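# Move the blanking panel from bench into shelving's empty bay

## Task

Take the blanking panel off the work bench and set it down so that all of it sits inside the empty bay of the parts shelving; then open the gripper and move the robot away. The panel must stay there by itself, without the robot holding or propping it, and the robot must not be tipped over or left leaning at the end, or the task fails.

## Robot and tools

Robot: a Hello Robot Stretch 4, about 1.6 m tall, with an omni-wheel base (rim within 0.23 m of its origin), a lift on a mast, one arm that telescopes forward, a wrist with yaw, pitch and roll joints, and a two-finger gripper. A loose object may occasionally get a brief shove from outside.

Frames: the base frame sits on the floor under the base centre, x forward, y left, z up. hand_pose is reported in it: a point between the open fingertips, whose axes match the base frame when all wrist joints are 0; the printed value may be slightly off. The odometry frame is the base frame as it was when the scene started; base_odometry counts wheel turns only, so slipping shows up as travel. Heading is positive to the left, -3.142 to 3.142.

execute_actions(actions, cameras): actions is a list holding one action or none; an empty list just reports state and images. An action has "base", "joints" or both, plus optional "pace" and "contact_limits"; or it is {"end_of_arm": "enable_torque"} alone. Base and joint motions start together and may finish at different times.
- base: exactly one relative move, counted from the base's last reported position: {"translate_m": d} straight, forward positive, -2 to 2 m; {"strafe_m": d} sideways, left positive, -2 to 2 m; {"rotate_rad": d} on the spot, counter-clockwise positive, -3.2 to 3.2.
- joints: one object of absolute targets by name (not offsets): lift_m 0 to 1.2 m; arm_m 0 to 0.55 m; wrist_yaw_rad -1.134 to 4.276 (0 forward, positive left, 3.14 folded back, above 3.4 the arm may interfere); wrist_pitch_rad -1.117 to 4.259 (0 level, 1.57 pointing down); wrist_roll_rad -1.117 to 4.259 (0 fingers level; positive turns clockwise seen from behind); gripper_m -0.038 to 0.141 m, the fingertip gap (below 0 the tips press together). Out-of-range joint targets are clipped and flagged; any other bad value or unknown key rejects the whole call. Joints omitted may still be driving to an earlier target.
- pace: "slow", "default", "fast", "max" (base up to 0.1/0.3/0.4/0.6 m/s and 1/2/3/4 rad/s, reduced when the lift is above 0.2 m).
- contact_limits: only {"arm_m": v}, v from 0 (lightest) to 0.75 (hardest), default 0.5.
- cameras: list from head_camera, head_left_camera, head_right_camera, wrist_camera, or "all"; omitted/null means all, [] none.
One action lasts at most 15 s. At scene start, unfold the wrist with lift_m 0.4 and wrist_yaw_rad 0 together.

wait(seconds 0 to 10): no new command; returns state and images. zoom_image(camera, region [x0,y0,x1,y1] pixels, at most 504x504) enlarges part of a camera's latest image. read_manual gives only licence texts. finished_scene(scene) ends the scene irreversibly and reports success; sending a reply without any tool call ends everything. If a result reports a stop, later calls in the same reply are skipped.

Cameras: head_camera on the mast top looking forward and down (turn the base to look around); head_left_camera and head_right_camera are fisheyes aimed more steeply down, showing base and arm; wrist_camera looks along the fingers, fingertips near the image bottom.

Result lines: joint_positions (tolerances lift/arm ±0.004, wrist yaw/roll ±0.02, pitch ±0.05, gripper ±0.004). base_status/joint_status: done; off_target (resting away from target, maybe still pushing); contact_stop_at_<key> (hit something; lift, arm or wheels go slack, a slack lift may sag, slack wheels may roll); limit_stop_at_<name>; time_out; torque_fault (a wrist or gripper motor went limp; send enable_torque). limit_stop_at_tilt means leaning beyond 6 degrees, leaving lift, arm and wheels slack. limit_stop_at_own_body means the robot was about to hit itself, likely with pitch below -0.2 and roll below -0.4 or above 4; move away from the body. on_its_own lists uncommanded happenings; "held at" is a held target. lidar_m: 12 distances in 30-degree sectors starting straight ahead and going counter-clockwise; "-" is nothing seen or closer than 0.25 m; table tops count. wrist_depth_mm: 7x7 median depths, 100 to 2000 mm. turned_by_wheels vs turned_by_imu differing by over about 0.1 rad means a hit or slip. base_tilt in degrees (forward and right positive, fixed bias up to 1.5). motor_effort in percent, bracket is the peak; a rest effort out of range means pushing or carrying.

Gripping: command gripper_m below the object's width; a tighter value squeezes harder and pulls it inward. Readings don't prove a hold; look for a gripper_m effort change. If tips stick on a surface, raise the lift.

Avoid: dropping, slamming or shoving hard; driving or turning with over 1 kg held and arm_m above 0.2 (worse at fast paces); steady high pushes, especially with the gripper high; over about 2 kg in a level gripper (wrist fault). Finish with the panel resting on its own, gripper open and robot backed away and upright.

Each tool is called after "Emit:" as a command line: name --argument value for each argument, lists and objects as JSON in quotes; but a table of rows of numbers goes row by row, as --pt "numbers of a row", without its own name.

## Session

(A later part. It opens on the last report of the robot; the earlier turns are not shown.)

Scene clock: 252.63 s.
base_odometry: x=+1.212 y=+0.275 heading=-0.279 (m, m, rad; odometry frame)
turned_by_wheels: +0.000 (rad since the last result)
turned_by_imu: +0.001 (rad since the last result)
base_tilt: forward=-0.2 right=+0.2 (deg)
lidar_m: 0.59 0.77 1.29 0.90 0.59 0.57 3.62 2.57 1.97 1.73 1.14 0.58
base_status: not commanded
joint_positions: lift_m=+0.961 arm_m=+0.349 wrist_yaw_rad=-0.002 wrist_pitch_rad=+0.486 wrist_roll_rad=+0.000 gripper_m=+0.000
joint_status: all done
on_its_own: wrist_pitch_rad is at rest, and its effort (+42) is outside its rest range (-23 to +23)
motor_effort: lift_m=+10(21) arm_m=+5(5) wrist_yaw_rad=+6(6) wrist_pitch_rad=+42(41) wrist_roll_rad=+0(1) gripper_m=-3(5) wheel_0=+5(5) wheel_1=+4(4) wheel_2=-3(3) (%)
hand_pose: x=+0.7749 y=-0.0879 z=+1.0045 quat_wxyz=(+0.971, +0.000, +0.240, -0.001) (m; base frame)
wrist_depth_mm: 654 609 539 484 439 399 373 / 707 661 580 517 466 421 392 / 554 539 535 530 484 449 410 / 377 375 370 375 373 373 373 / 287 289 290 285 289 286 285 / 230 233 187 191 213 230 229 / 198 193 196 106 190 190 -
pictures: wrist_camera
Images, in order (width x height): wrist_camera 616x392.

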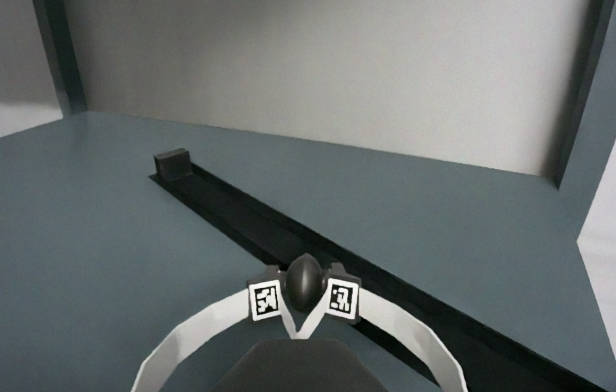

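The pitch effort shows the fingertips pressing on the panel. Dragging left slowly.

Emit:
execute_actions --actions '[{"base":{"strafe_m":0.12},"pace":"slow"}]' --cameras '["wrist_camera","head_camera"]'

Scene clock: 256.63 s.
base_odometry: x=+1.245 y=+0.390 heading=-0.280 (m, m, rad; odometry frame)
turned_by_wheels: -0.001 (rad since the last result)
turned_by_imu: +0.001 (rad since the last result)
base_tilt: forward=-0.1 right=+0.3 (deg)
lidar_m: 0.63 0.80 1.22 0.84 0.54 0.48 3.59 2.68 2.07 1.80 1.20 0.62
base_status: done
joint_positions: lift_m=+0.960 arm_m=+0.349 wrist_yaw_rad=-0.005 wrist_pitch_rad=+0.494 wrist_roll_rad=-0.001 gripper_m=+0.000
joint_status: not commanded
on_its_own: wrist_yaw_rad is at rest, and its effort (+15) is outside its rest range (-13 to +13)
motor_effort: lift_m=+15(16) arm_m=+5(5) wrist_yaw_rad=+15(22) wrist_pitch_rad=+19(43) wrist_roll_rad=+1(1) gripper_m=-6(8) wheel_0=-8(14) wheel_1=+1(9) wheel_2=-2(2) (%)
hand_pose: x=+0.7735 y=-0.0888 z=+1.0019 quat_wxyz=(+0.970, +0.000, +0.244, -0.002) (m; base frame)
wrist_depth_mm: 741 634 585 525 477 436 404 / 820 683 634 569 508 459 430 / 512 504 496 492 496 473 449 / 357 355 355 347 351 351 349 / 273 273 276 276 268 263 271 / 221 224 209 204 186 220 211 / 198 186 189 106 188 185 -
pictures: head_camera, wrist_camera
Images, in order (width x height): head_camera 420x560, wrist_camera 616x392.

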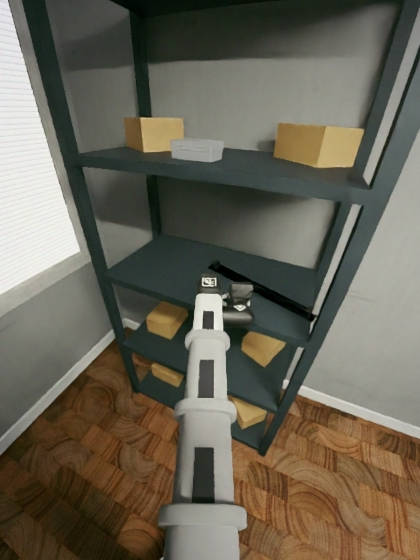

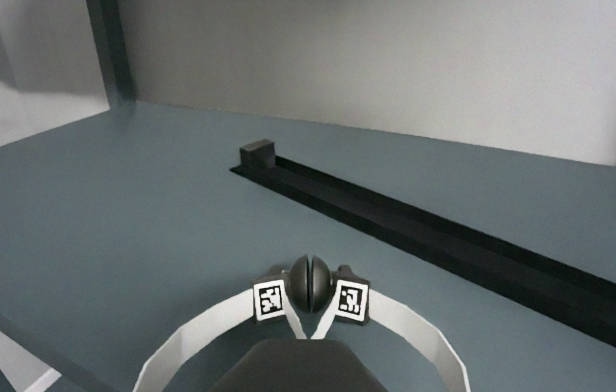

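Emit:
zoom_image --camera "head_camera" --region '[200, 250, 360, 340]'

Region (200, 250, 360, 340) of head_camera's 420x560 image, scaled by 3.150, with more detail than that image has; it fills the top 284 rows of this view, and the rest is white.

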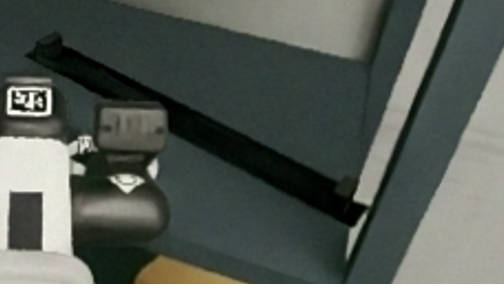

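The end is visible now, but its tip is right on the shelf's side edge. One more drag will give it some margin.

Emit:
execute_actions --actions '[{"joints":{"lift_m":1.02,"arm_m":0.4},"pace":"slow"}]' --cameras '["wrist_camera"]'

Scene clock: 262.70 s.
base_odometry: x=+1.245 y=+0.391 heading=-0.279 (m, m, rad; odometry frame)
turned_by_wheels: +0.000 (rad since the last result)
turned_by_imu: +0.003 (rad since the last result)
base_tilt: forward=-0.3 right=+0.2 (deg)
lidar_m: 0.64 0.82 1.22 0.83 0.55 0.51 3.60 2.66 2.08 1.80 1.18 0.62
base_status: not commanded
joint_positions: lift_m=+1.020 arm_m=+0.399 wrist_yaw_rad=+0.000 wrist_pitch_rad=+0.502 wrist_roll_rad=-0.001 gripper_m=+0.000
joint_status: all done
motor_effort: lift_m=+24(24) arm_m=+5(6) wrist_yaw_rad=+2(16) wrist_pitch_rad=-6(18) wrist_roll_rad=+2(3) gripper_m=-7(7) wheel_0=-4(8) wheel_1=+1(1) wheel_2=-2(2) (%)
hand_pose: x=+0.8228 y=-0.0875 z=+1.0592 quat_wxyz=(+0.969, +0.000, +0.248, +0.000) (m; base frame)
wrist_depth_mm: 699 597 544 484 439 397 373 / 768 640 585 521 469 424 392 / 866 640 603 554 504 455 421 / 462 459 462 459 459 455 436 / 357 357 359 347 357 355 351 / 290 293 276 196 274 290 286 / 250 246 248 106 247 241 239
pictures: wrist_camera
Images, in order (width x height): wrist_camera 616x392.

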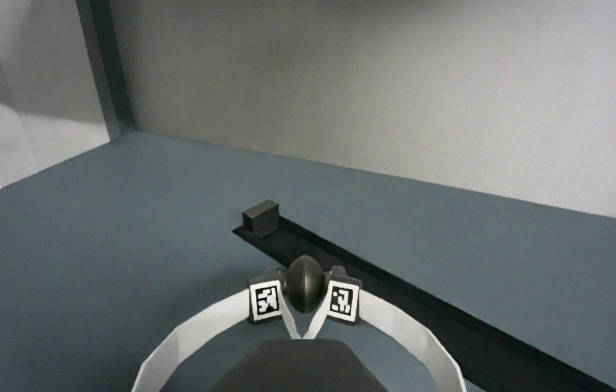

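Emit:
execute_actions --actions '[{"joints":{"lift_m":0.955},"pace":"slow"}]' --cameras '[]'

Emit:
execute_actions --actions '[{"base":{"strafe_m":0.08},"pace":"slow"}]' --cameras '["wrist_camera","head_camera"]'

Scene clock: 265.90 s.
base_odometry: x=+1.245 y=+0.391 heading=-0.279 (m, m, rad; odometry frame)
turned_by_wheels: +0.000 (rad since the last result)
turned_by_imu: +0.001 (rad since the last result)
base_tilt: forward=-0.2 right=+0.2 (deg)
lidar_m: 0.62 0.82 1.21 0.82 0.54 0.49 3.61 2.70 2.07 1.80 1.21 0.61
base_status: not commanded
joint_positions: lift_m=+0.956 arm_m=+0.399 wrist_yaw_rad=-0.002 wrist_pitch_rad=+0.492 wrist_roll_rad=-0.001 gripper_m=+0.000
joint_status: all done
on_its_own: wrist_pitch_rad is at rest, and its effort (+25) is outside its rest range (-23 to +23)
motor_effort: lift_m=+11(21) arm_m=+6(6) wrist_yaw_rad=+6(6) wrist_pitch_rad=+25(24) wrist_roll_rad=+3(3) gripper_m=-5(6) wheel_0=-3(3) wheel_1=+1(1) wheel_2=-2(2) (%)
hand_pose: x=+0.8241 y=-0.0879 z=+0.9978 quat_wxyz=(+0.970, +0.000, +0.243, -0.001) (m; base frame)
wrist_depth_mm: 707 591 539 488 439 397 375 / 759 634 585 521 469 424 392 / 517 504 500 496 480 442 418 / 355 353 340 347 351 349 347 / 271 273 273 274 264 270 268 / 219 221 186 204 206 215 212 / 188 183 187 106 186 184 -
pictures: none
No camera images: the call's "cameras" was empty. Leave "cameras" out to get every camera's image.

Scene clock: 267.83 s.
base_odometry: x=+1.267 y=+0.467 heading=-0.280 (m, m, rad; odometry frame)
turned_by_wheels: -0.001 (rad since the last result)
turned_by_imu: -0.001 (rad since the last result)
base_tilt: forward=-0.1 right=+0.2 (deg)
lidar_m: 0.67 0.86 1.16 0.79 0.51 0.46 4.19 2.76 2.14 1.87 1.23 0.64
base_status: done
joint_positions: lift_m=+0.956 arm_m=+0.399 wrist_yaw_rad=-0.010 wrist_pitch_rad=+0.489 wrist_roll_rad=-0.001 gripper_m=+0.000
joint_status: not commanded
on_its_own: wrist_yaw_rad is at rest, and its effort (+30) is outside its rest range (-13 to +13); wrist_pitch_rad is at rest, and its effort (+32) is outside its rest range (-23 to +23)
motor_effort: lift_m=+12(13) arm_m=+6(5) wrist_yaw_rad=+30(32) wrist_pitch_rad=+32(32) wrist_roll_rad=+2(1) gripper_m=-7(6) wheel_0=-13(12) wheel_1=+0(11) wheel_2=-3(1) (%)
hand_pose: x=+0.8238 y=-0.0900 z=+0.9985 quat_wxyz=(+0.970, +0.001, +0.242, -0.005) (m; base frame)
wrist_depth_mm: 723 609 564 508 462 421 399 / 778 668 609 549 496 449 415 / 820 504 500 500 500 466 442 / 355 357 355 334 349 353 353 / 272 273 274 274 273 263 257 / 219 222 208 201 188 220 216 / 189 185 187 106 187 185 -
pictures: head_camera, wrist_camera
Images, in order (width x height): head_camera 420x560, wrist_camera 616x392.

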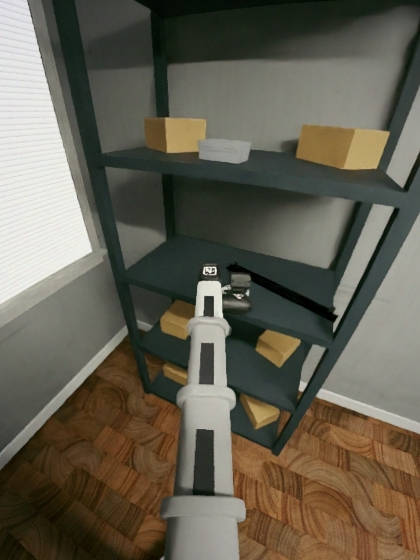

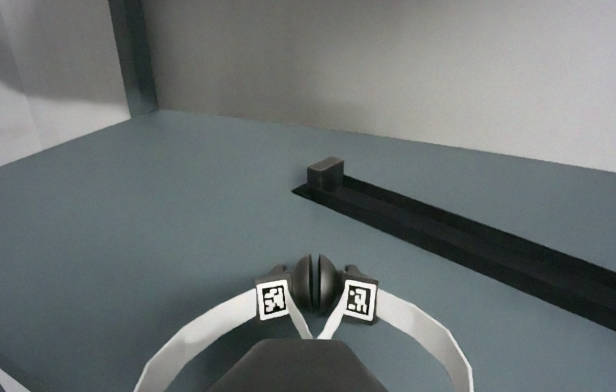

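That time the tips landed on the shelf and missed the panel. Lifting off and checking the end.

Emit:
execute_actions --actions '[{"joints":{"lift_m":1.03},"pace":"slow"}]' --cameras '["head_camera"]'

Emit:
zoom_image --camera "head_camera" --region '[220, 250, 380, 340]'

Scene clock: 273.23 s.
base_odometry: x=+1.267 y=+0.467 heading=-0.280 (m, m, rad; odometry frame)
turned_by_wheels: +0.001 (rad since the last result)
turned_by_imu: +0.003 (rad since the last result)
base_tilt: forward=-0.2 right=+0.3 (deg)
lidar_m: 0.67 0.86 1.15 0.79 0.50 0.46 4.19 2.78 2.14 1.86 1.24 0.64
base_status: not commanded
joint_positions: lift_m=+1.030 arm_m=+0.399 wrist_yaw_rad=+0.000 wrist_pitch_rad=+0.502 wrist_roll_rad=-0.001 gripper_m=+0.000
joint_status: all done
motor_effort: lift_m=+24(24) arm_m=+5(5) wrist_yaw_rad=+2(29) wrist_pitch_rad=-5(32) wrist_roll_rad=+0(2) gripper_m=-6(6) wheel_0=-3(13) wheel_1=+0(0) wheel_2=-2(4) (%)
hand_pose: x=+0.8228 y=-0.0875 z=+1.0692 quat_wxyz=(+0.969, +0.000, +0.248, +0.000) (m; base frame)
wrist_depth_mm: 750 621 569 517 466 424 394 / 820 691 621 554 500 452 415 / 878 768 647 585 535 484 442 / 484 484 480 477 477 473 455 / 373 377 375 373 370 370 368 / 303 306 287 196 286 294 297 / 262 256 259 106 257 256 251
pictures: head_camera
Images, in order (width x height): head_camera 420x560.

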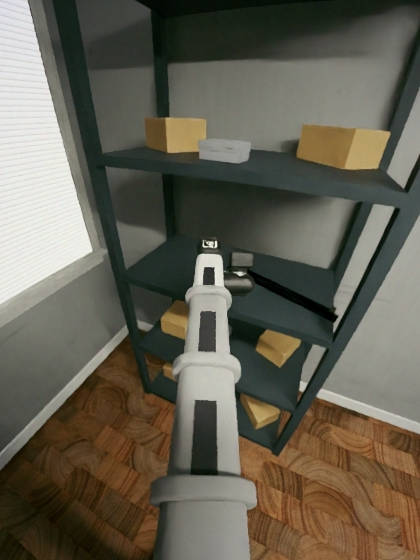

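Region (220, 250, 380, 340) of head_camera's 420x560 image, scaled by 3.150, with more detail than that image has; it fills the top 284 rows of this view, and the rest is white.

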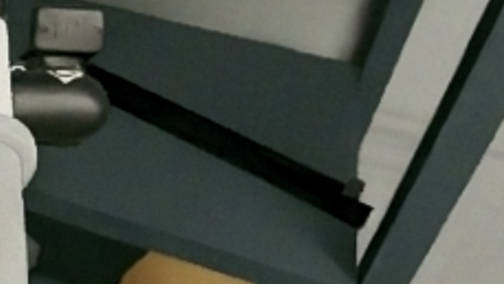

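The end clearly overhangs the right side by a few centimetres. Repositioning over the panel, and looking before I press this time.

Emit:
execute_actions --actions '[{"base":{"strafe_m":-0.12},"joints":{"arm_m":0.43},"pace":"slow"}]' --cameras '["wrist_camera"]'

Scene clock: 280.70 s.
base_odometry: x=+1.234 y=+0.352 heading=-0.279 (m, m, rad; odometry frame)
turned_by_wheels: +0.000 (rad since the last result)
turned_by_imu: +0.002 (rad since the last result)
base_tilt: forward=+0.1 right=+0.3 (deg)
lidar_m: 0.61 0.79 1.25 0.86 0.57 0.53 3.63 2.65 2.04 1.79 1.16 0.61
base_status: done
joint_positions: lift_m=+1.030 arm_m=+0.429 wrist_yaw_rad=+0.000 wrist_pitch_rad=+0.502 wrist_roll_rad=-0.001 gripper_m=+0.000
joint_status: all done
motor_effort: lift_m=+24(23) arm_m=+5(6) wrist_yaw_rad=+1(2) wrist_pitch_rad=-5(6) wrist_roll_rad=+0(1) gripper_m=-5(6) wheel_0=+3(11) wheel_1=-3(8) wheel_2=+1(0) (%)
hand_pose: x=+0.8529 y=-0.0875 z=+1.0692 quat_wxyz=(+0.969, +0.000, +0.248, +0.000) (m; base frame)
wrist_depth_mm: 580 554 492 442 399 364 340 / 699 603 535 473 427 387 359 / 778 627 580 512 459 415 379 / 480 480 480 480 473 436 404 / 373 377 355 375 375 370 368 / 303 306 287 196 283 303 300 / 262 256 259 106 252 256 259
pictures: wrist_camera
Images, in order (width x height): wrist_camera 616x392.

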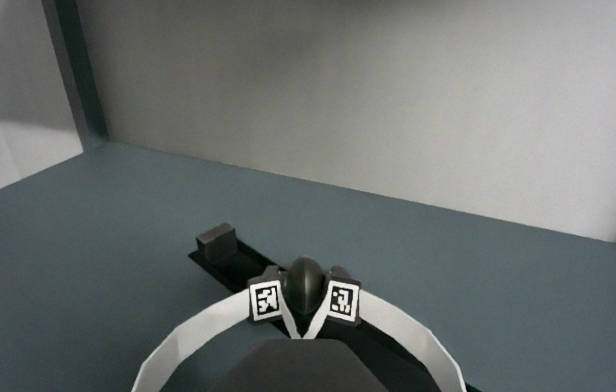

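This looks like the earlier framing, with the panel running under the tips, but I haven't confirmed that the first drag actually moved it. Pressing now.

Emit:
execute_actions --actions '[{"joints":{"lift_m":0.955},"pace":"slow"}]' --cameras '["wrist_camera"]'

Scene clock: 283.53 s.
base_odometry: x=+1.234 y=+0.352 heading=-0.279 (m, m, rad; odometry frame)
turned_by_wheels: +0.000 (rad since the last result)
turned_by_imu: +0.001 (rad since the last result)
base_tilt: forward=-0.2 right=+0.2 (deg)
lidar_m: 0.62 0.80 1.24 0.87 0.56 0.53 3.64 2.66 2.05 1.76 1.19 0.60
base_status: not commanded
joint_positions: lift_m=+0.956 arm_m=+0.429 wrist_yaw_rad=-0.003 wrist_pitch_rad=+0.480 wrist_roll_rad=-0.001 gripper_m=+0.000
joint_status: all done
on_its_own: wrist_pitch_rad is at rest, and its effort (+57) is outside its rest range (-23 to +23)
motor_effort: lift_m=+7(23) arm_m=+5(5) wrist_yaw_rad=+8(8) wrist_pitch_rad=+57(56) wrist_roll_rad=+3(2) gripper_m=-3(6) wheel_0=+3(3) wheel_1=-2(3) wheel_2=+1(1) (%)
hand_pose: x=+0.8556 y=-0.0881 z=+1.0010 quat_wxyz=(+0.971, +0.000, +0.238, -0.001) (m; base frame)
wrist_depth_mm: 580 554 496 442 402 364 340 / 683 603 525 469 427 384 357 / 559 544 539 492 455 407 377 / 377 377 343 375 373 373 373 / 286 287 289 283 287 286 283 / 229 232 185 202 211 230 229 / 196 191 195 106 191 189 -
pictures: wrist_camera
Images, in order (width x height): wrist_camera 616x392.

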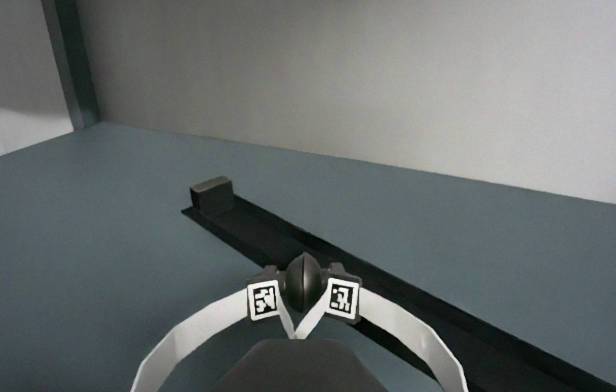

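The tips are on the panel, but pitch effort is high at 57%. Dragging left now.

Emit:
execute_actions --actions '[{"base":{"strafe_m":0.1},"pace":"slow"}]' --cameras '["wrist_camera","head_camera"]'

Scene clock: 287.67 s.
base_odometry: x=+1.262 y=+0.448 heading=-0.281 (m, m, rad; odometry frame)
turned_by_wheels: -0.002 (rad since the last result)
turned_by_imu: -0.007 (rad since the last result)
base_tilt: forward=-0.1 right=+0.2 (deg)
lidar_m: 0.65 0.83 1.16 0.81 0.51 0.47 4.19 2.74 2.11 1.88 1.23 0.64
base_status: done
joint_positions: lift_m=+0.956 arm_m=+0.429 wrist_yaw_rad=-0.010 wrist_pitch_rad=+0.488 wrist_roll_rad=-0.001 gripper_m=+0.000
joint_status: not commanded
on_its_own: wrist_yaw_rad is at rest, and its effort (+29) is outside its rest range (-13 to +13); wrist_pitch_rad is at rest, and its effort (+33) is outside its rest range (-23 to +23)
motor_effort: lift_m=+13(12) arm_m=+5(5) wrist_yaw_rad=+29(30) wrist_pitch_rad=+33(60) wrist_roll_rad=+4(6) gripper_m=-5(8) wheel_0=-13(19) wheel_1=-1(9) wheel_2=-7(6) (%)
hand_pose: x=+0.8539 y=-0.0899 z=+0.9985 quat_wxyz=(+0.970, +0.001, +0.242, -0.005) (m; base frame)
wrist_depth_mm: 661 564 521 469 430 392 368 / 715 609 564 504 459 415 384 / 732 508 500 500 469 436 410 / 355 355 355 332 353 353 353 / 271 273 274 274 267 266 271 / 219 221 208 201 187 214 216 / 188 185 187 106 187 185 -
pictures: head_camera, wrist_camera
Images, in order (width x height): head_camera 420x560, wrist_camera 616x392.

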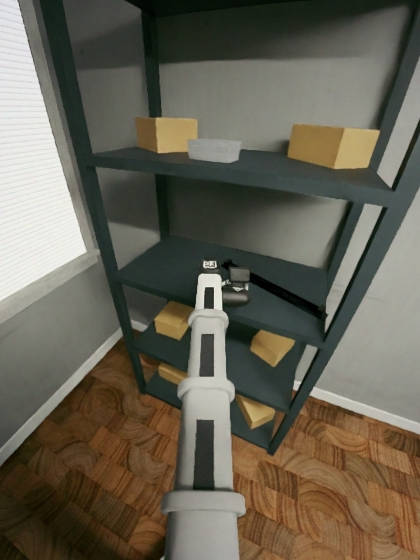

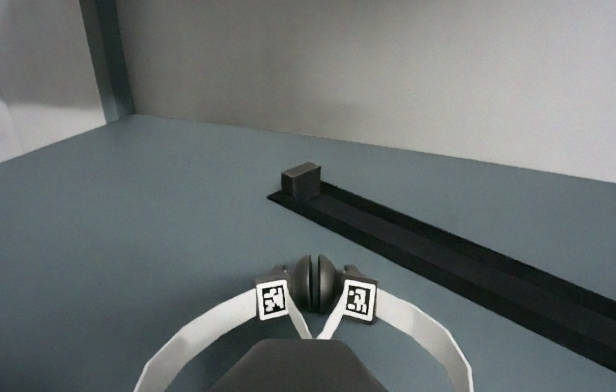

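Emit:
zoom_image --camera "head_camera" --region '[220, 250, 380, 340]'

Region (220, 250, 380, 340) of head_camera's 420x560 image, scaled by 3.150, with more detail than that image has; it fills the top 284 rows of this view, and the rest is white.

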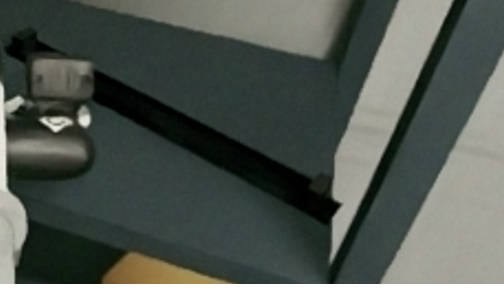

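The overhang is about the same, and the tips keep skating off. Changing approach: I'll go round to the shelf's open right side and push the end in from outside.

Emit:
execute_actions --actions '[{"joints":{"lift_m":1.03},"pace":"slow"}]' --cameras '[]'

Emit:
execute_actions --actions '[{"base":{"translate_m":-0.25},"joints":{"arm_m":0.0,"wrist_pitch_rad":0.0}}]' --cameras '[]'

Emit:
execute_actions --actions '[{"base":{"strafe_m":-0.8}}]' --cameras '["head_camera","head_left_camera"]'

Scene clock: 300.60 s.
base_odometry: x=+1.262 y=+0.448 heading=-0.280 (m, m, rad; odometry frame)
turned_by_wheels: +0.001 (rad since the last result)
turned_by_imu: +0.003 (rad since the last result)
base_tilt: forward=-0.2 right=+0.3 (deg)
lidar_m: 0.65 0.83 1.15 0.80 0.53 0.47 4.23 2.77 2.13 1.87 1.22 0.63
base_status: not commanded
joint_positions: lift_m=+1.030 arm_m=+0.429 wrist_yaw_rad=+0.000 wrist_pitch_rad=+0.502 wrist_roll_rad=-0.001 gripper_m=+0.000
joint_status: all done
motor_effort: lift_m=+23(25) arm_m=+5(5) wrist_yaw_rad=+2(29) wrist_pitch_rad=-6(34) wrist_roll_rad=+1(3) gripper_m=-3(7) wheel_0=-3(13) wheel_1=-1(1) wheel_2=-2(7) (%)
hand_pose: x=+0.8529 y=-0.0875 z=+1.0692 quat_wxyz=(+0.969, +0.000, +0.248, +0.000) (m; base frame)
wrist_depth_mm: 683 569 535 477 433 394 366 / 750 609 569 512 459 415 387 / 842 647 615 554 496 445 415 / 484 480 480 477 473 455 436 / 373 377 375 362 373 370 366 / 304 307 286 196 277 301 300 / 263 256 259 106 257 253 250
pictures: none
No camera images: the call's "cameras" was empty. Leave "cameras" out to get every camera's image.

Scene clock: 302.97 s.
base_odometry: x=+1.022 y=+0.517 heading=-0.280 (m, m, rad; odometry frame)
turned_by_wheels: +0.000 (rad since the last result)
turned_by_imu: +0.001 (rad since the last result)
base_tilt: forward=-0.2 right=+0.4 (deg)
lidar_m: 0.87 1.13 1.27 0.41 0.27 0.25 3.34 2.65 2.00 2.25 1.47 0.88
base_status: done
joint_positions: lift_m=+1.030 arm_m=+0.001 wrist_yaw_rad=+0.000 wrist_pitch_rad=+0.003 wrist_roll_rad=-0.001 gripper_m=+0.000
joint_status: all done
motor_effort: lift_m=+23(23) arm_m=-6(6) wrist_yaw_rad=+1(2) wrist_pitch_rad=-8(14) wrist_roll_rad=+2(1) gripper_m=-4(5) wheel_0=-3(11) wheel_1=-2(6) wheel_2=+1(11) (%)
hand_pose: x=+0.4604 y=-0.0875 z=+1.2073 quat_wxyz=(+1.000, +0.000, +0.001, +0.000) (m; base frame)
wrist_depth_mm: 1160 1397 1308 1229 1098 960 917 / 1182 1397 1336 1182 820 597 917 / 1182 1366 1025 1042 1060 931 904 / 1205 1397 1336 1205 1118 946 917 / 1182 1430 1308 1205 1098 946 917 / 1182 1281 759 196 683 732 931 / 1160 946 1366 106 654 597 931
pictures: none
No camera images: the call's "cameras" was empty. Leave "cameras" out to get every camera's image.

Scene clock: 306.97 s.
base_odometry: x=+0.801 y=-0.251 heading=-0.280 (m, m, rad; odometry frame)
turned_by_wheels: +0.000 (rad since the last result)
turned_by_imu: -0.002 (rad since the last result)
base_tilt: forward=-0.2 right=+0.1 (deg)
lidar_m: 1.06 0.88 1.59 1.00 1.02 2.92 2.84 1.41 1.32 1.70 1.13 1.04
base_status: done
joint_positions: lift_m=+1.030 arm_m=+0.001 wrist_yaw_rad=+0.000 wrist_pitch_rad=+0.003 wrist_roll_rad=-0.001 gripper_m=+0.000
joint_status: not commanded
motor_effort: lift_m=+23(23) arm_m=-6(6) wrist_yaw_rad=+1(1) wrist_pitch_rad=-7(8) wrist_roll_rad=+2(1) gripper_m=-4(5) wheel_0=+3(7) wheel_1=+1(8) wheel_2=+0(3) (%)
hand_pose: x=+0.4603 y=-0.0874 z=+1.2073 quat_wxyz=(+1.000, +0.000, +0.001, +0.000) (m; base frame)
wrist_depth_mm: 1138 1138 960 878 798 723 668 / 691 1060 960 891 798 715 668 / 691 1008 960 878 798 723 668 / 1229 1138 976 891 798 723 676 / 1118 1160 976 866 798 732 676 / 609 917 946 196 768 732 676 / 603 1138 976 106 809 723 676
pictures: head_camera, head_left_camera
Images, in order (width x height): head_camera 420x560, head_left_camera 420x672.

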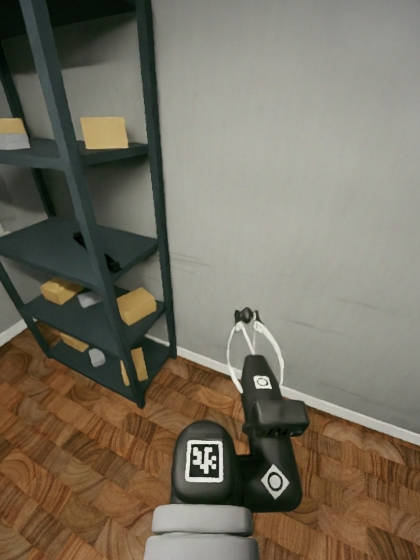

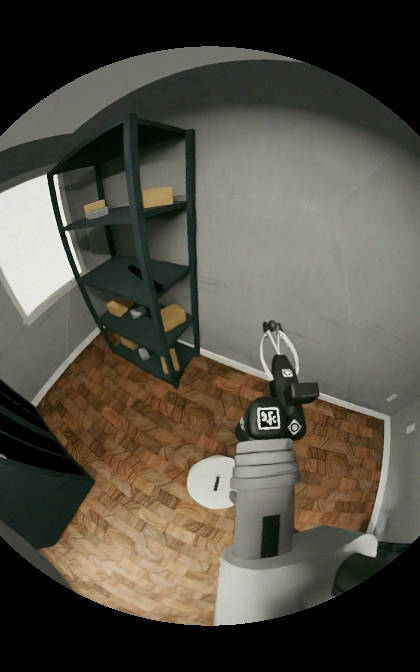

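I'm now to the right of the shelf. Moving up alongside it, then turning to face its side.

Emit:
execute_actions --actions '[{"base":{"translate_m":0.6},"pace":"slow"}]' --cameras '[]'

Emit:
execute_actions --actions '[{"base":{"rotate_rad":1.57},"joints":{"lift_m":0.83}}]' --cameras '["head_camera","wrist_camera"]'

Scene clock: 317.80 s.
base_odometry: x=+1.377 y=-0.417 heading=-0.279 (m, m, rad; odometry frame)
turned_by_wheels: +0.000 (rad since the last result)
turned_by_imu: +0.004 (rad since the last result)
base_tilt: forward=-0.2 right=+0.1 (deg)
lidar_m: 0.50 0.51 0.43 1.81 1.27 1.55 3.25 1.74 1.93 0.83 0.54 0.49
base_status: done
joint_positions: lift_m=+1.030 arm_m=+0.001 wrist_yaw_rad=+0.000 wrist_pitch_rad=+0.003 wrist_roll_rad=-0.001 gripper_m=+0.000
joint_status: not commanded
motor_effort: lift_m=+23(23) arm_m=-5(6) wrist_yaw_rad=+1(1) wrist_pitch_rad=-8(9) wrist_roll_rad=+1(1) gripper_m=-4(4) wheel_0=+4(6) wheel_1=+5(8) wheel_2=-3(9) (%)
hand_pose: x=+0.4603 y=-0.0874 z=+1.2073 quat_wxyz=(+1.000, +0.000, +0.001, +0.000) (m; base frame)
wrist_depth_mm: 402 366 317 283 254 230 215 / 402 364 319 283 255 232 216 / 399 364 320 285 255 233 218 / 402 368 320 285 256 233 218 / 404 368 320 279 258 234 217 / 404 368 306 196 247 234 218 / 410 375 324 106 258 230 217
pictures: none
No camera images: the call's "cameras" was empty. Leave "cameras" out to get every camera's image.

Scene clock: 320.37 s.
base_odometry: x=+1.377 y=-0.417 heading=+1.290 (m, m, rad; odometry frame)
turned_by_wheels: +1.570 (rad since the last result)
turned_by_imu: +1.317 (rad since the last result)
base_tilt: forward=-0.2 right=+0.3 (deg)
lidar_m: 0.37 1.48 1.30 3.55 1.97 1.84 1.09 0.54 0.41 0.41 0.44 0.40
base_status: done
joint_positions: lift_m=+0.830 arm_m=+0.000 wrist_yaw_rad=-0.006 wrist_pitch_rad=+0.001 wrist_roll_rad=+0.000 gripper_m=+0.000
joint_status: all done
on_its_own: wrist_yaw_rad is at rest, and its effort (+17) is outside its rest range (-13 to +13)
motor_effort: lift_m=+19(22) arm_m=+0(6) wrist_yaw_rad=+17(100) wrist_pitch_rad=-4(38) wrist_roll_rad=+1(1) gripper_m=-7(9) wheel_0=-5(32) wheel_1=+1(13) wheel_2=-2(25) (%)
hand_pose: x=+0.4589 y=-0.0891 z=+1.0080 quat_wxyz=(+1.000, +0.000, +0.001, -0.003) (m; base frame)
wrist_depth_mm: 1336 1618 158 1499 768 759 676 / 1397 1618 158 1499 1430 946 668 / 1397 1661 158 1499 1499 946 676 / 1397 1618 159 1537 1430 946 683 / 1397 1618 159 445 439 418 413 / 1366 1618 159 191 190 198 216 / 1366 1618 158 106 181 172 -
pictures: head_camera, wrist_camera
Images, in order (width x height): head_camera 420x560, wrist_camera 616x392.

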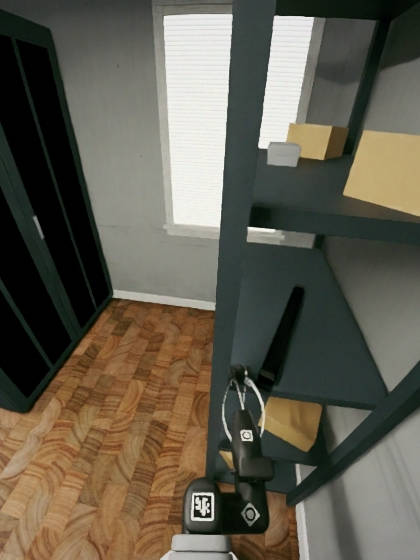

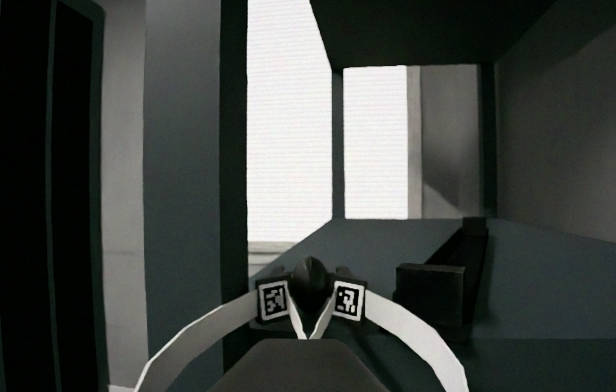

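That turn wasn't clean. The IMU shows 1.32 rad against 1.57 by the wheels, and wrist yaw peaked at 100%, so the gripper swept into the post. Easing off the post with a small turn back, which also swings the tips toward the panel end.

Emit:
execute_actions --actions '[{"base":{"rotate_rad":-0.15},"pace":"slow"}]' --cameras '["head_camera","wrist_camera"]'

Scene clock: 324.73 s.
base_odometry: x=+1.377 y=-0.417 heading=+1.141 (m, m, rad; odometry frame)
turned_by_wheels: -0.149 (rad since the last result)
turned_by_imu: -0.147 (rad since the last result)
base_tilt: forward=-0.3 right=+0.1 (deg)
lidar_m: 0.36 1.69 1.31 2.05 2.86 1.84 1.76 0.60 0.43 0.40 0.43 0.43
base_status: done
joint_positions: lift_m=+0.830 arm_m=+0.000 wrist_yaw_rad=+0.001 wrist_pitch_rad=+0.001 wrist_roll_rad=+0.000 gripper_m=+0.000
joint_status: not commanded
motor_effort: lift_m=+19(20) arm_m=+0(0) wrist_yaw_rad=-1(17) wrist_pitch_rad=-4(3) wrist_roll_rad=+3(2) gripper_m=-5(9) wheel_0=+5(8) wheel_1=+5(4) wheel_2=+5(6) (%)
hand_pose: x=+0.4594 y=-0.0873 z=+1.0080 quat_wxyz=(+1.000, +0.000, +0.001, +0.000) (m; base frame)
wrist_depth_mm: 159 181 1537 778 778 683 492 / 160 183 1499 1499 1281 699 484 / 160 185 1499 1464 1464 715 496 / 161 185 1499 1499 1336 715 492 / 160 183 554 449 424 427 413 / 161 181 186 195 189 220 216 / 162 161 198 106 195 194 -
pictures: head_camera, wrist_camera
Images, in order (width x height): head_camera 420x560, wrist_camera 616x392.

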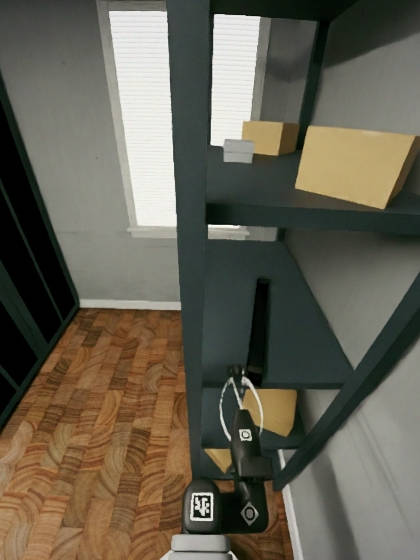

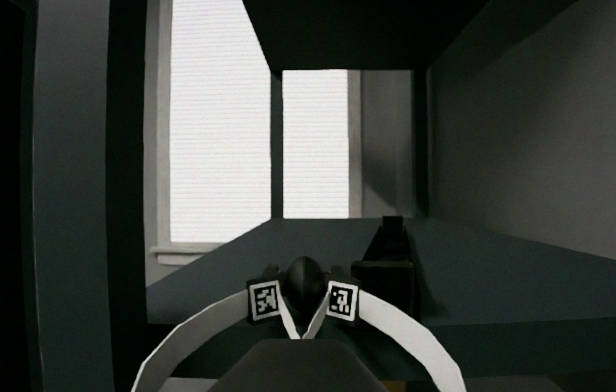

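The tips are slightly past the panel end and just left of it. Backing out, lining up on the end, then pushing.

Emit:
execute_actions --actions '[{"base":{"translate_m":-0.1},"pace":"slow"}]' --cameras '[]'

Emit:
execute_actions --actions '[{"base":{"strafe_m":-0.04},"pace":"slow"}]' --cameras '["head_camera","wrist_camera"]'

Scene clock: 329.87 s.
base_odometry: x=+1.336 y=-0.508 heading=+1.141 (m, m, rad; odometry frame)
turned_by_wheels: +0.000 (rad since the last result)
turned_by_imu: +0.002 (rad since the last result)
base_tilt: forward=-0.1 right=+0.3 (deg)
lidar_m: 0.48 1.70 1.36 3.54 2.73 1.74 1.77 0.61 0.44 0.41 0.44 0.53
base_status: done
joint_positions: lift_m=+0.830 arm_m=+0.000 wrist_yaw_rad=+0.000 wrist_pitch_rad=+0.002 wrist_roll_rad=+0.000 gripper_m=+0.000
joint_status: not commanded
motor_effort: lift_m=+19(19) arm_m=+0(0) wrist_yaw_rad=-1(1) wrist_pitch_rad=-5(6) wrist_roll_rad=-1(2) gripper_m=-5(3) wheel_0=-3(2) wheel_1=-3(8) wheel_2=+3(9) (%)
hand_pose: x=+0.4594 y=-0.0873 z=+1.0078 quat_wxyz=(+1.000, +0.000, +0.001, +0.000) (m; base frame)
wrist_depth_mm: 1618 1618 1618 778 768 691 488 / 1661 1618 1618 1618 1098 699 484 / 1661 1576 1618 1618 1499 707 492 / 1661 1618 1618 1576 1160 715 492 / 1661 1618 375 439 366 421 410 / 1618 1618 260 196 293 293 293 / 1618 1661 1618 106 931 647 496
pictures: none
No camera images: the call's "cameras" was empty. Leave "cameras" out to get every camera's image.

Scene clock: 331.33 s.
base_odometry: x=+1.372 y=-0.524 heading=+1.141 (m, m, rad; odometry frame)
turned_by_wheels: +0.000 (rad since the last result)
turned_by_imu: +0.000 (rad since the last result)
base_tilt: forward=+0.0 right=+0.4 (deg)
lidar_m: 0.47 1.77 1.38 3.58 2.73 1.78 1.60 0.54 0.40 0.36 0.40 0.53
base_status: done
joint_positions: lift_m=+0.830 arm_m=+0.000 wrist_yaw_rad=+0.000 wrist_pitch_rad=+0.002 wrist_roll_rad=+0.000 gripper_m=+0.000
joint_status: not commanded
motor_effort: lift_m=+19(19) arm_m=+0(0) wrist_yaw_rad=-1(1) wrist_pitch_rad=-6(6) wrist_roll_rad=+0(2) gripper_m=-5(7) wheel_0=+3(9) wheel_1=-4(7) wheel_2=+0(4) (%)
hand_pose: x=+0.4594 y=-0.0873 z=+1.0078 quat_wxyz=(+1.000, +0.000, +0.001, +0.000) (m; base frame)
wrist_depth_mm: 1618 259 1576 778 768 609 433 / 1618 260 1618 1618 1042 621 430 / 1618 262 1618 1576 1160 627 436 / 1661 260 1618 1576 1138 627 436 / 1618 260 442 312 433 421 399 / 1618 262 297 196 296 294 291 / 1661 262 1618 106 976 574 442
pictures: head_camera, wrist_camera
Images, in order (width x height): head_camera 420x560, wrist_camera 616x392.

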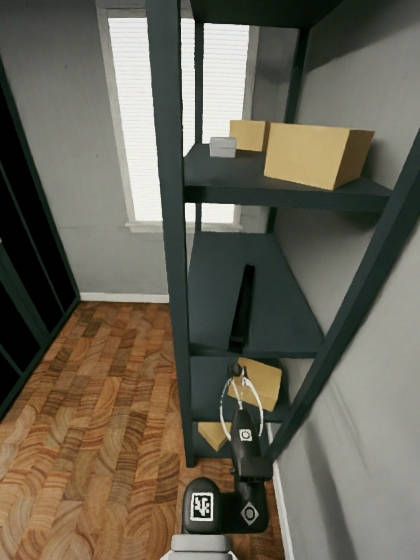

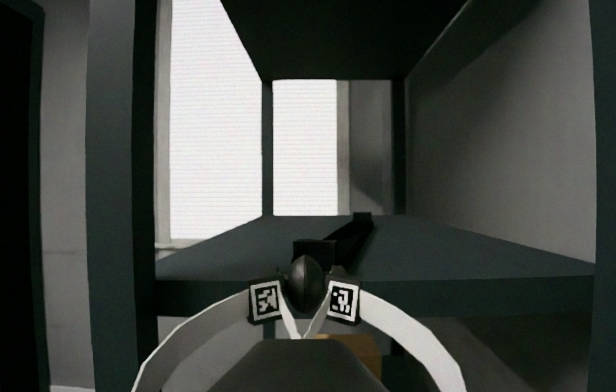

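The tips are lined up on the end. Pushing gently with the arm.

Emit:
execute_actions --actions '[{"joints":{"arm_m":0.13},"contact_limits":{"arm_m":0.3},"pace":"slow"}]' --cameras '["head_camera","wrist_camera"]'

Scene clock: 335.93 s.
base_odometry: x=+1.372 y=-0.524 heading=+1.141 (m, m, rad; odometry frame)
turned_by_wheels: +0.000 (rad since the last result)
turned_by_imu: +0.002 (rad since the last result)
base_tilt: forward=-0.1 right=+0.3 (deg)
lidar_m: 0.48 1.76 1.39 3.59 2.72 1.78 1.60 0.55 0.38 0.37 0.39 0.52
base_status: not commanded
joint_positions: lift_m=+0.830 arm_m=+0.129 wrist_yaw_rad=+0.000 wrist_pitch_rad=+0.001 wrist_roll_rad=+0.000 gripper_m=+0.000
joint_status: all done
motor_effort: lift_m=+19(19) arm_m=+6(6) wrist_yaw_rad=+0(1) wrist_pitch_rad=-2(5) wrist_roll_rad=+0(1) gripper_m=-7(4) wheel_0=+3(3) wheel_1=-4(4) wheel_2=+0(0) (%)
contact_limits: arm_m 0.3
hand_pose: x=+0.5883 y=-0.0874 z=+1.0082 quat_wxyz=(+1.000, +0.000, +0.000, +0.000) (m; base frame)
wrist_depth_mm: 1537 1499 1464 768 768 609 436 / 1499 1499 1464 1464 991 621 430 / 1499 1464 1464 1499 1336 627 433 / 1499 1499 1464 1499 1025 627 436 / 1464 1499 445 375 436 427 402 / 183 225 186 191 190 220 215 / 170 170 168 106 167 165 -
pictures: head_camera, wrist_camera
Images, in order (width x height): head_camera 420x560, wrist_camera 616x392.

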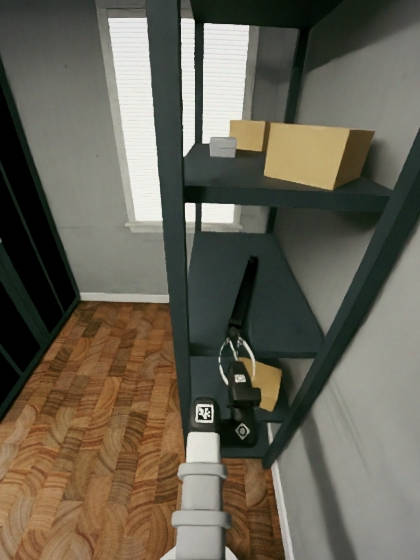

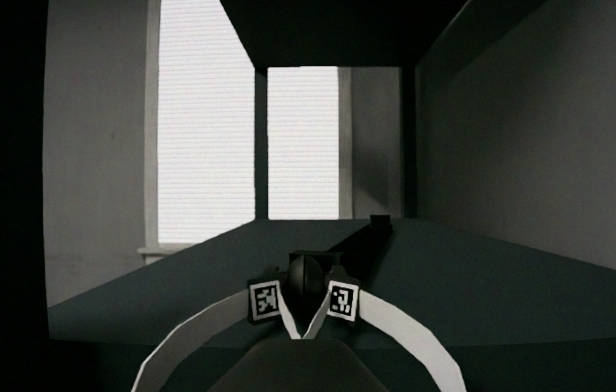

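The tips are now several centimetres inside the shelf edge, with the panel ahead of them. Retracting and backing away to verify.

Emit:
execute_actions --actions '[{"base":{"translate_m":-0.3},"joints":{"arm_m":0.0},"pace":"slow"}]' --cameras '["head_camera"]'

Emit:
zoom_image --camera "head_camera" --region '[150, 230, 330, 370]'

Scene clock: 343.20 s.
base_odometry: x=+1.247 y=-0.797 heading=+1.141 (m, m, rad; odometry frame)
turned_by_wheels: +0.000 (rad since the last result)
turned_by_imu: +0.004 (rad since the last result)
base_tilt: forward=-0.3 right=+0.1 (deg)
lidar_m: 0.78 1.74 1.53 3.60 1.71 1.53 1.58 0.57 0.38 0.37 0.39 0.57
base_status: done
joint_positions: lift_m=+0.830 arm_m=+0.001 wrist_yaw_rad=+0.000 wrist_pitch_rad=+0.002 wrist_roll_rad=+0.000 gripper_m=+0.000
joint_status: all done
motor_effort: lift_m=+19(19) arm_m=-6(5) wrist_yaw_rad=+0(0) wrist_pitch_rad=-6(6) wrist_roll_rad=+0(0) gripper_m=-4(7) wheel_0=-4(5) wheel_1=-3(5) wheel_2=+3(9) (%)
hand_pose: x=+0.4604 y=-0.0874 z=+1.0077 quat_wxyz=(+1.000, +0.000, +0.001, +0.000) (m; base frame)
wrist_depth_mm: 1708 1921 723 778 768 544 439 / 1661 1921 1863 1138 1042 549 433 / 1756 1921 1921 1863 1336 549 439 / 1756 1863 1863 1921 1160 554 442 / 1708 1921 591 591 683 554 436 / 1708 1921 559 196 904 554 436 / 1708 1863 1983 106 1025 549 445
pictures: head_camera
Images, in order (width x height): head_camera 420x560.

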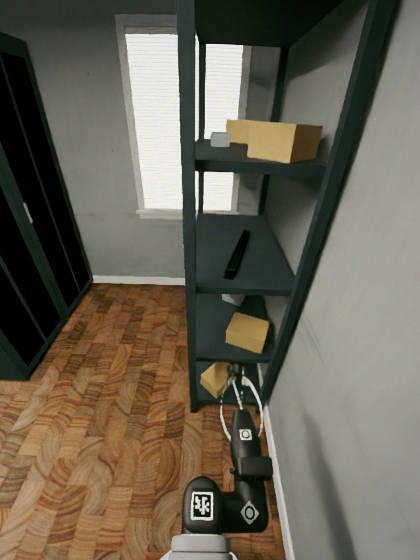

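Region (150, 230, 330, 370) of head_camera's 420x560 image, scaled by 2.800, with more detail than that image has.

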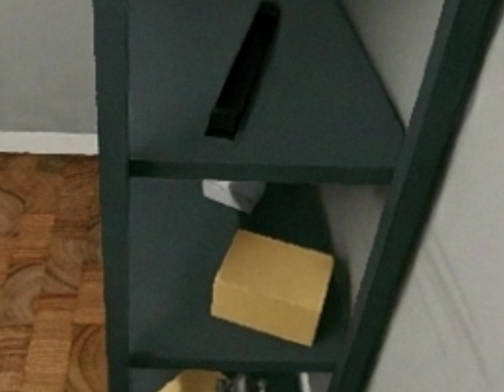

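The side view shows clear shelf between the panel's near end and the edge, and the far end is on the shelf too. The robot is clear and not touching it. Finishing scene 1.

Emit:
finished_scene --scene 1

The scene is finished: the task was done.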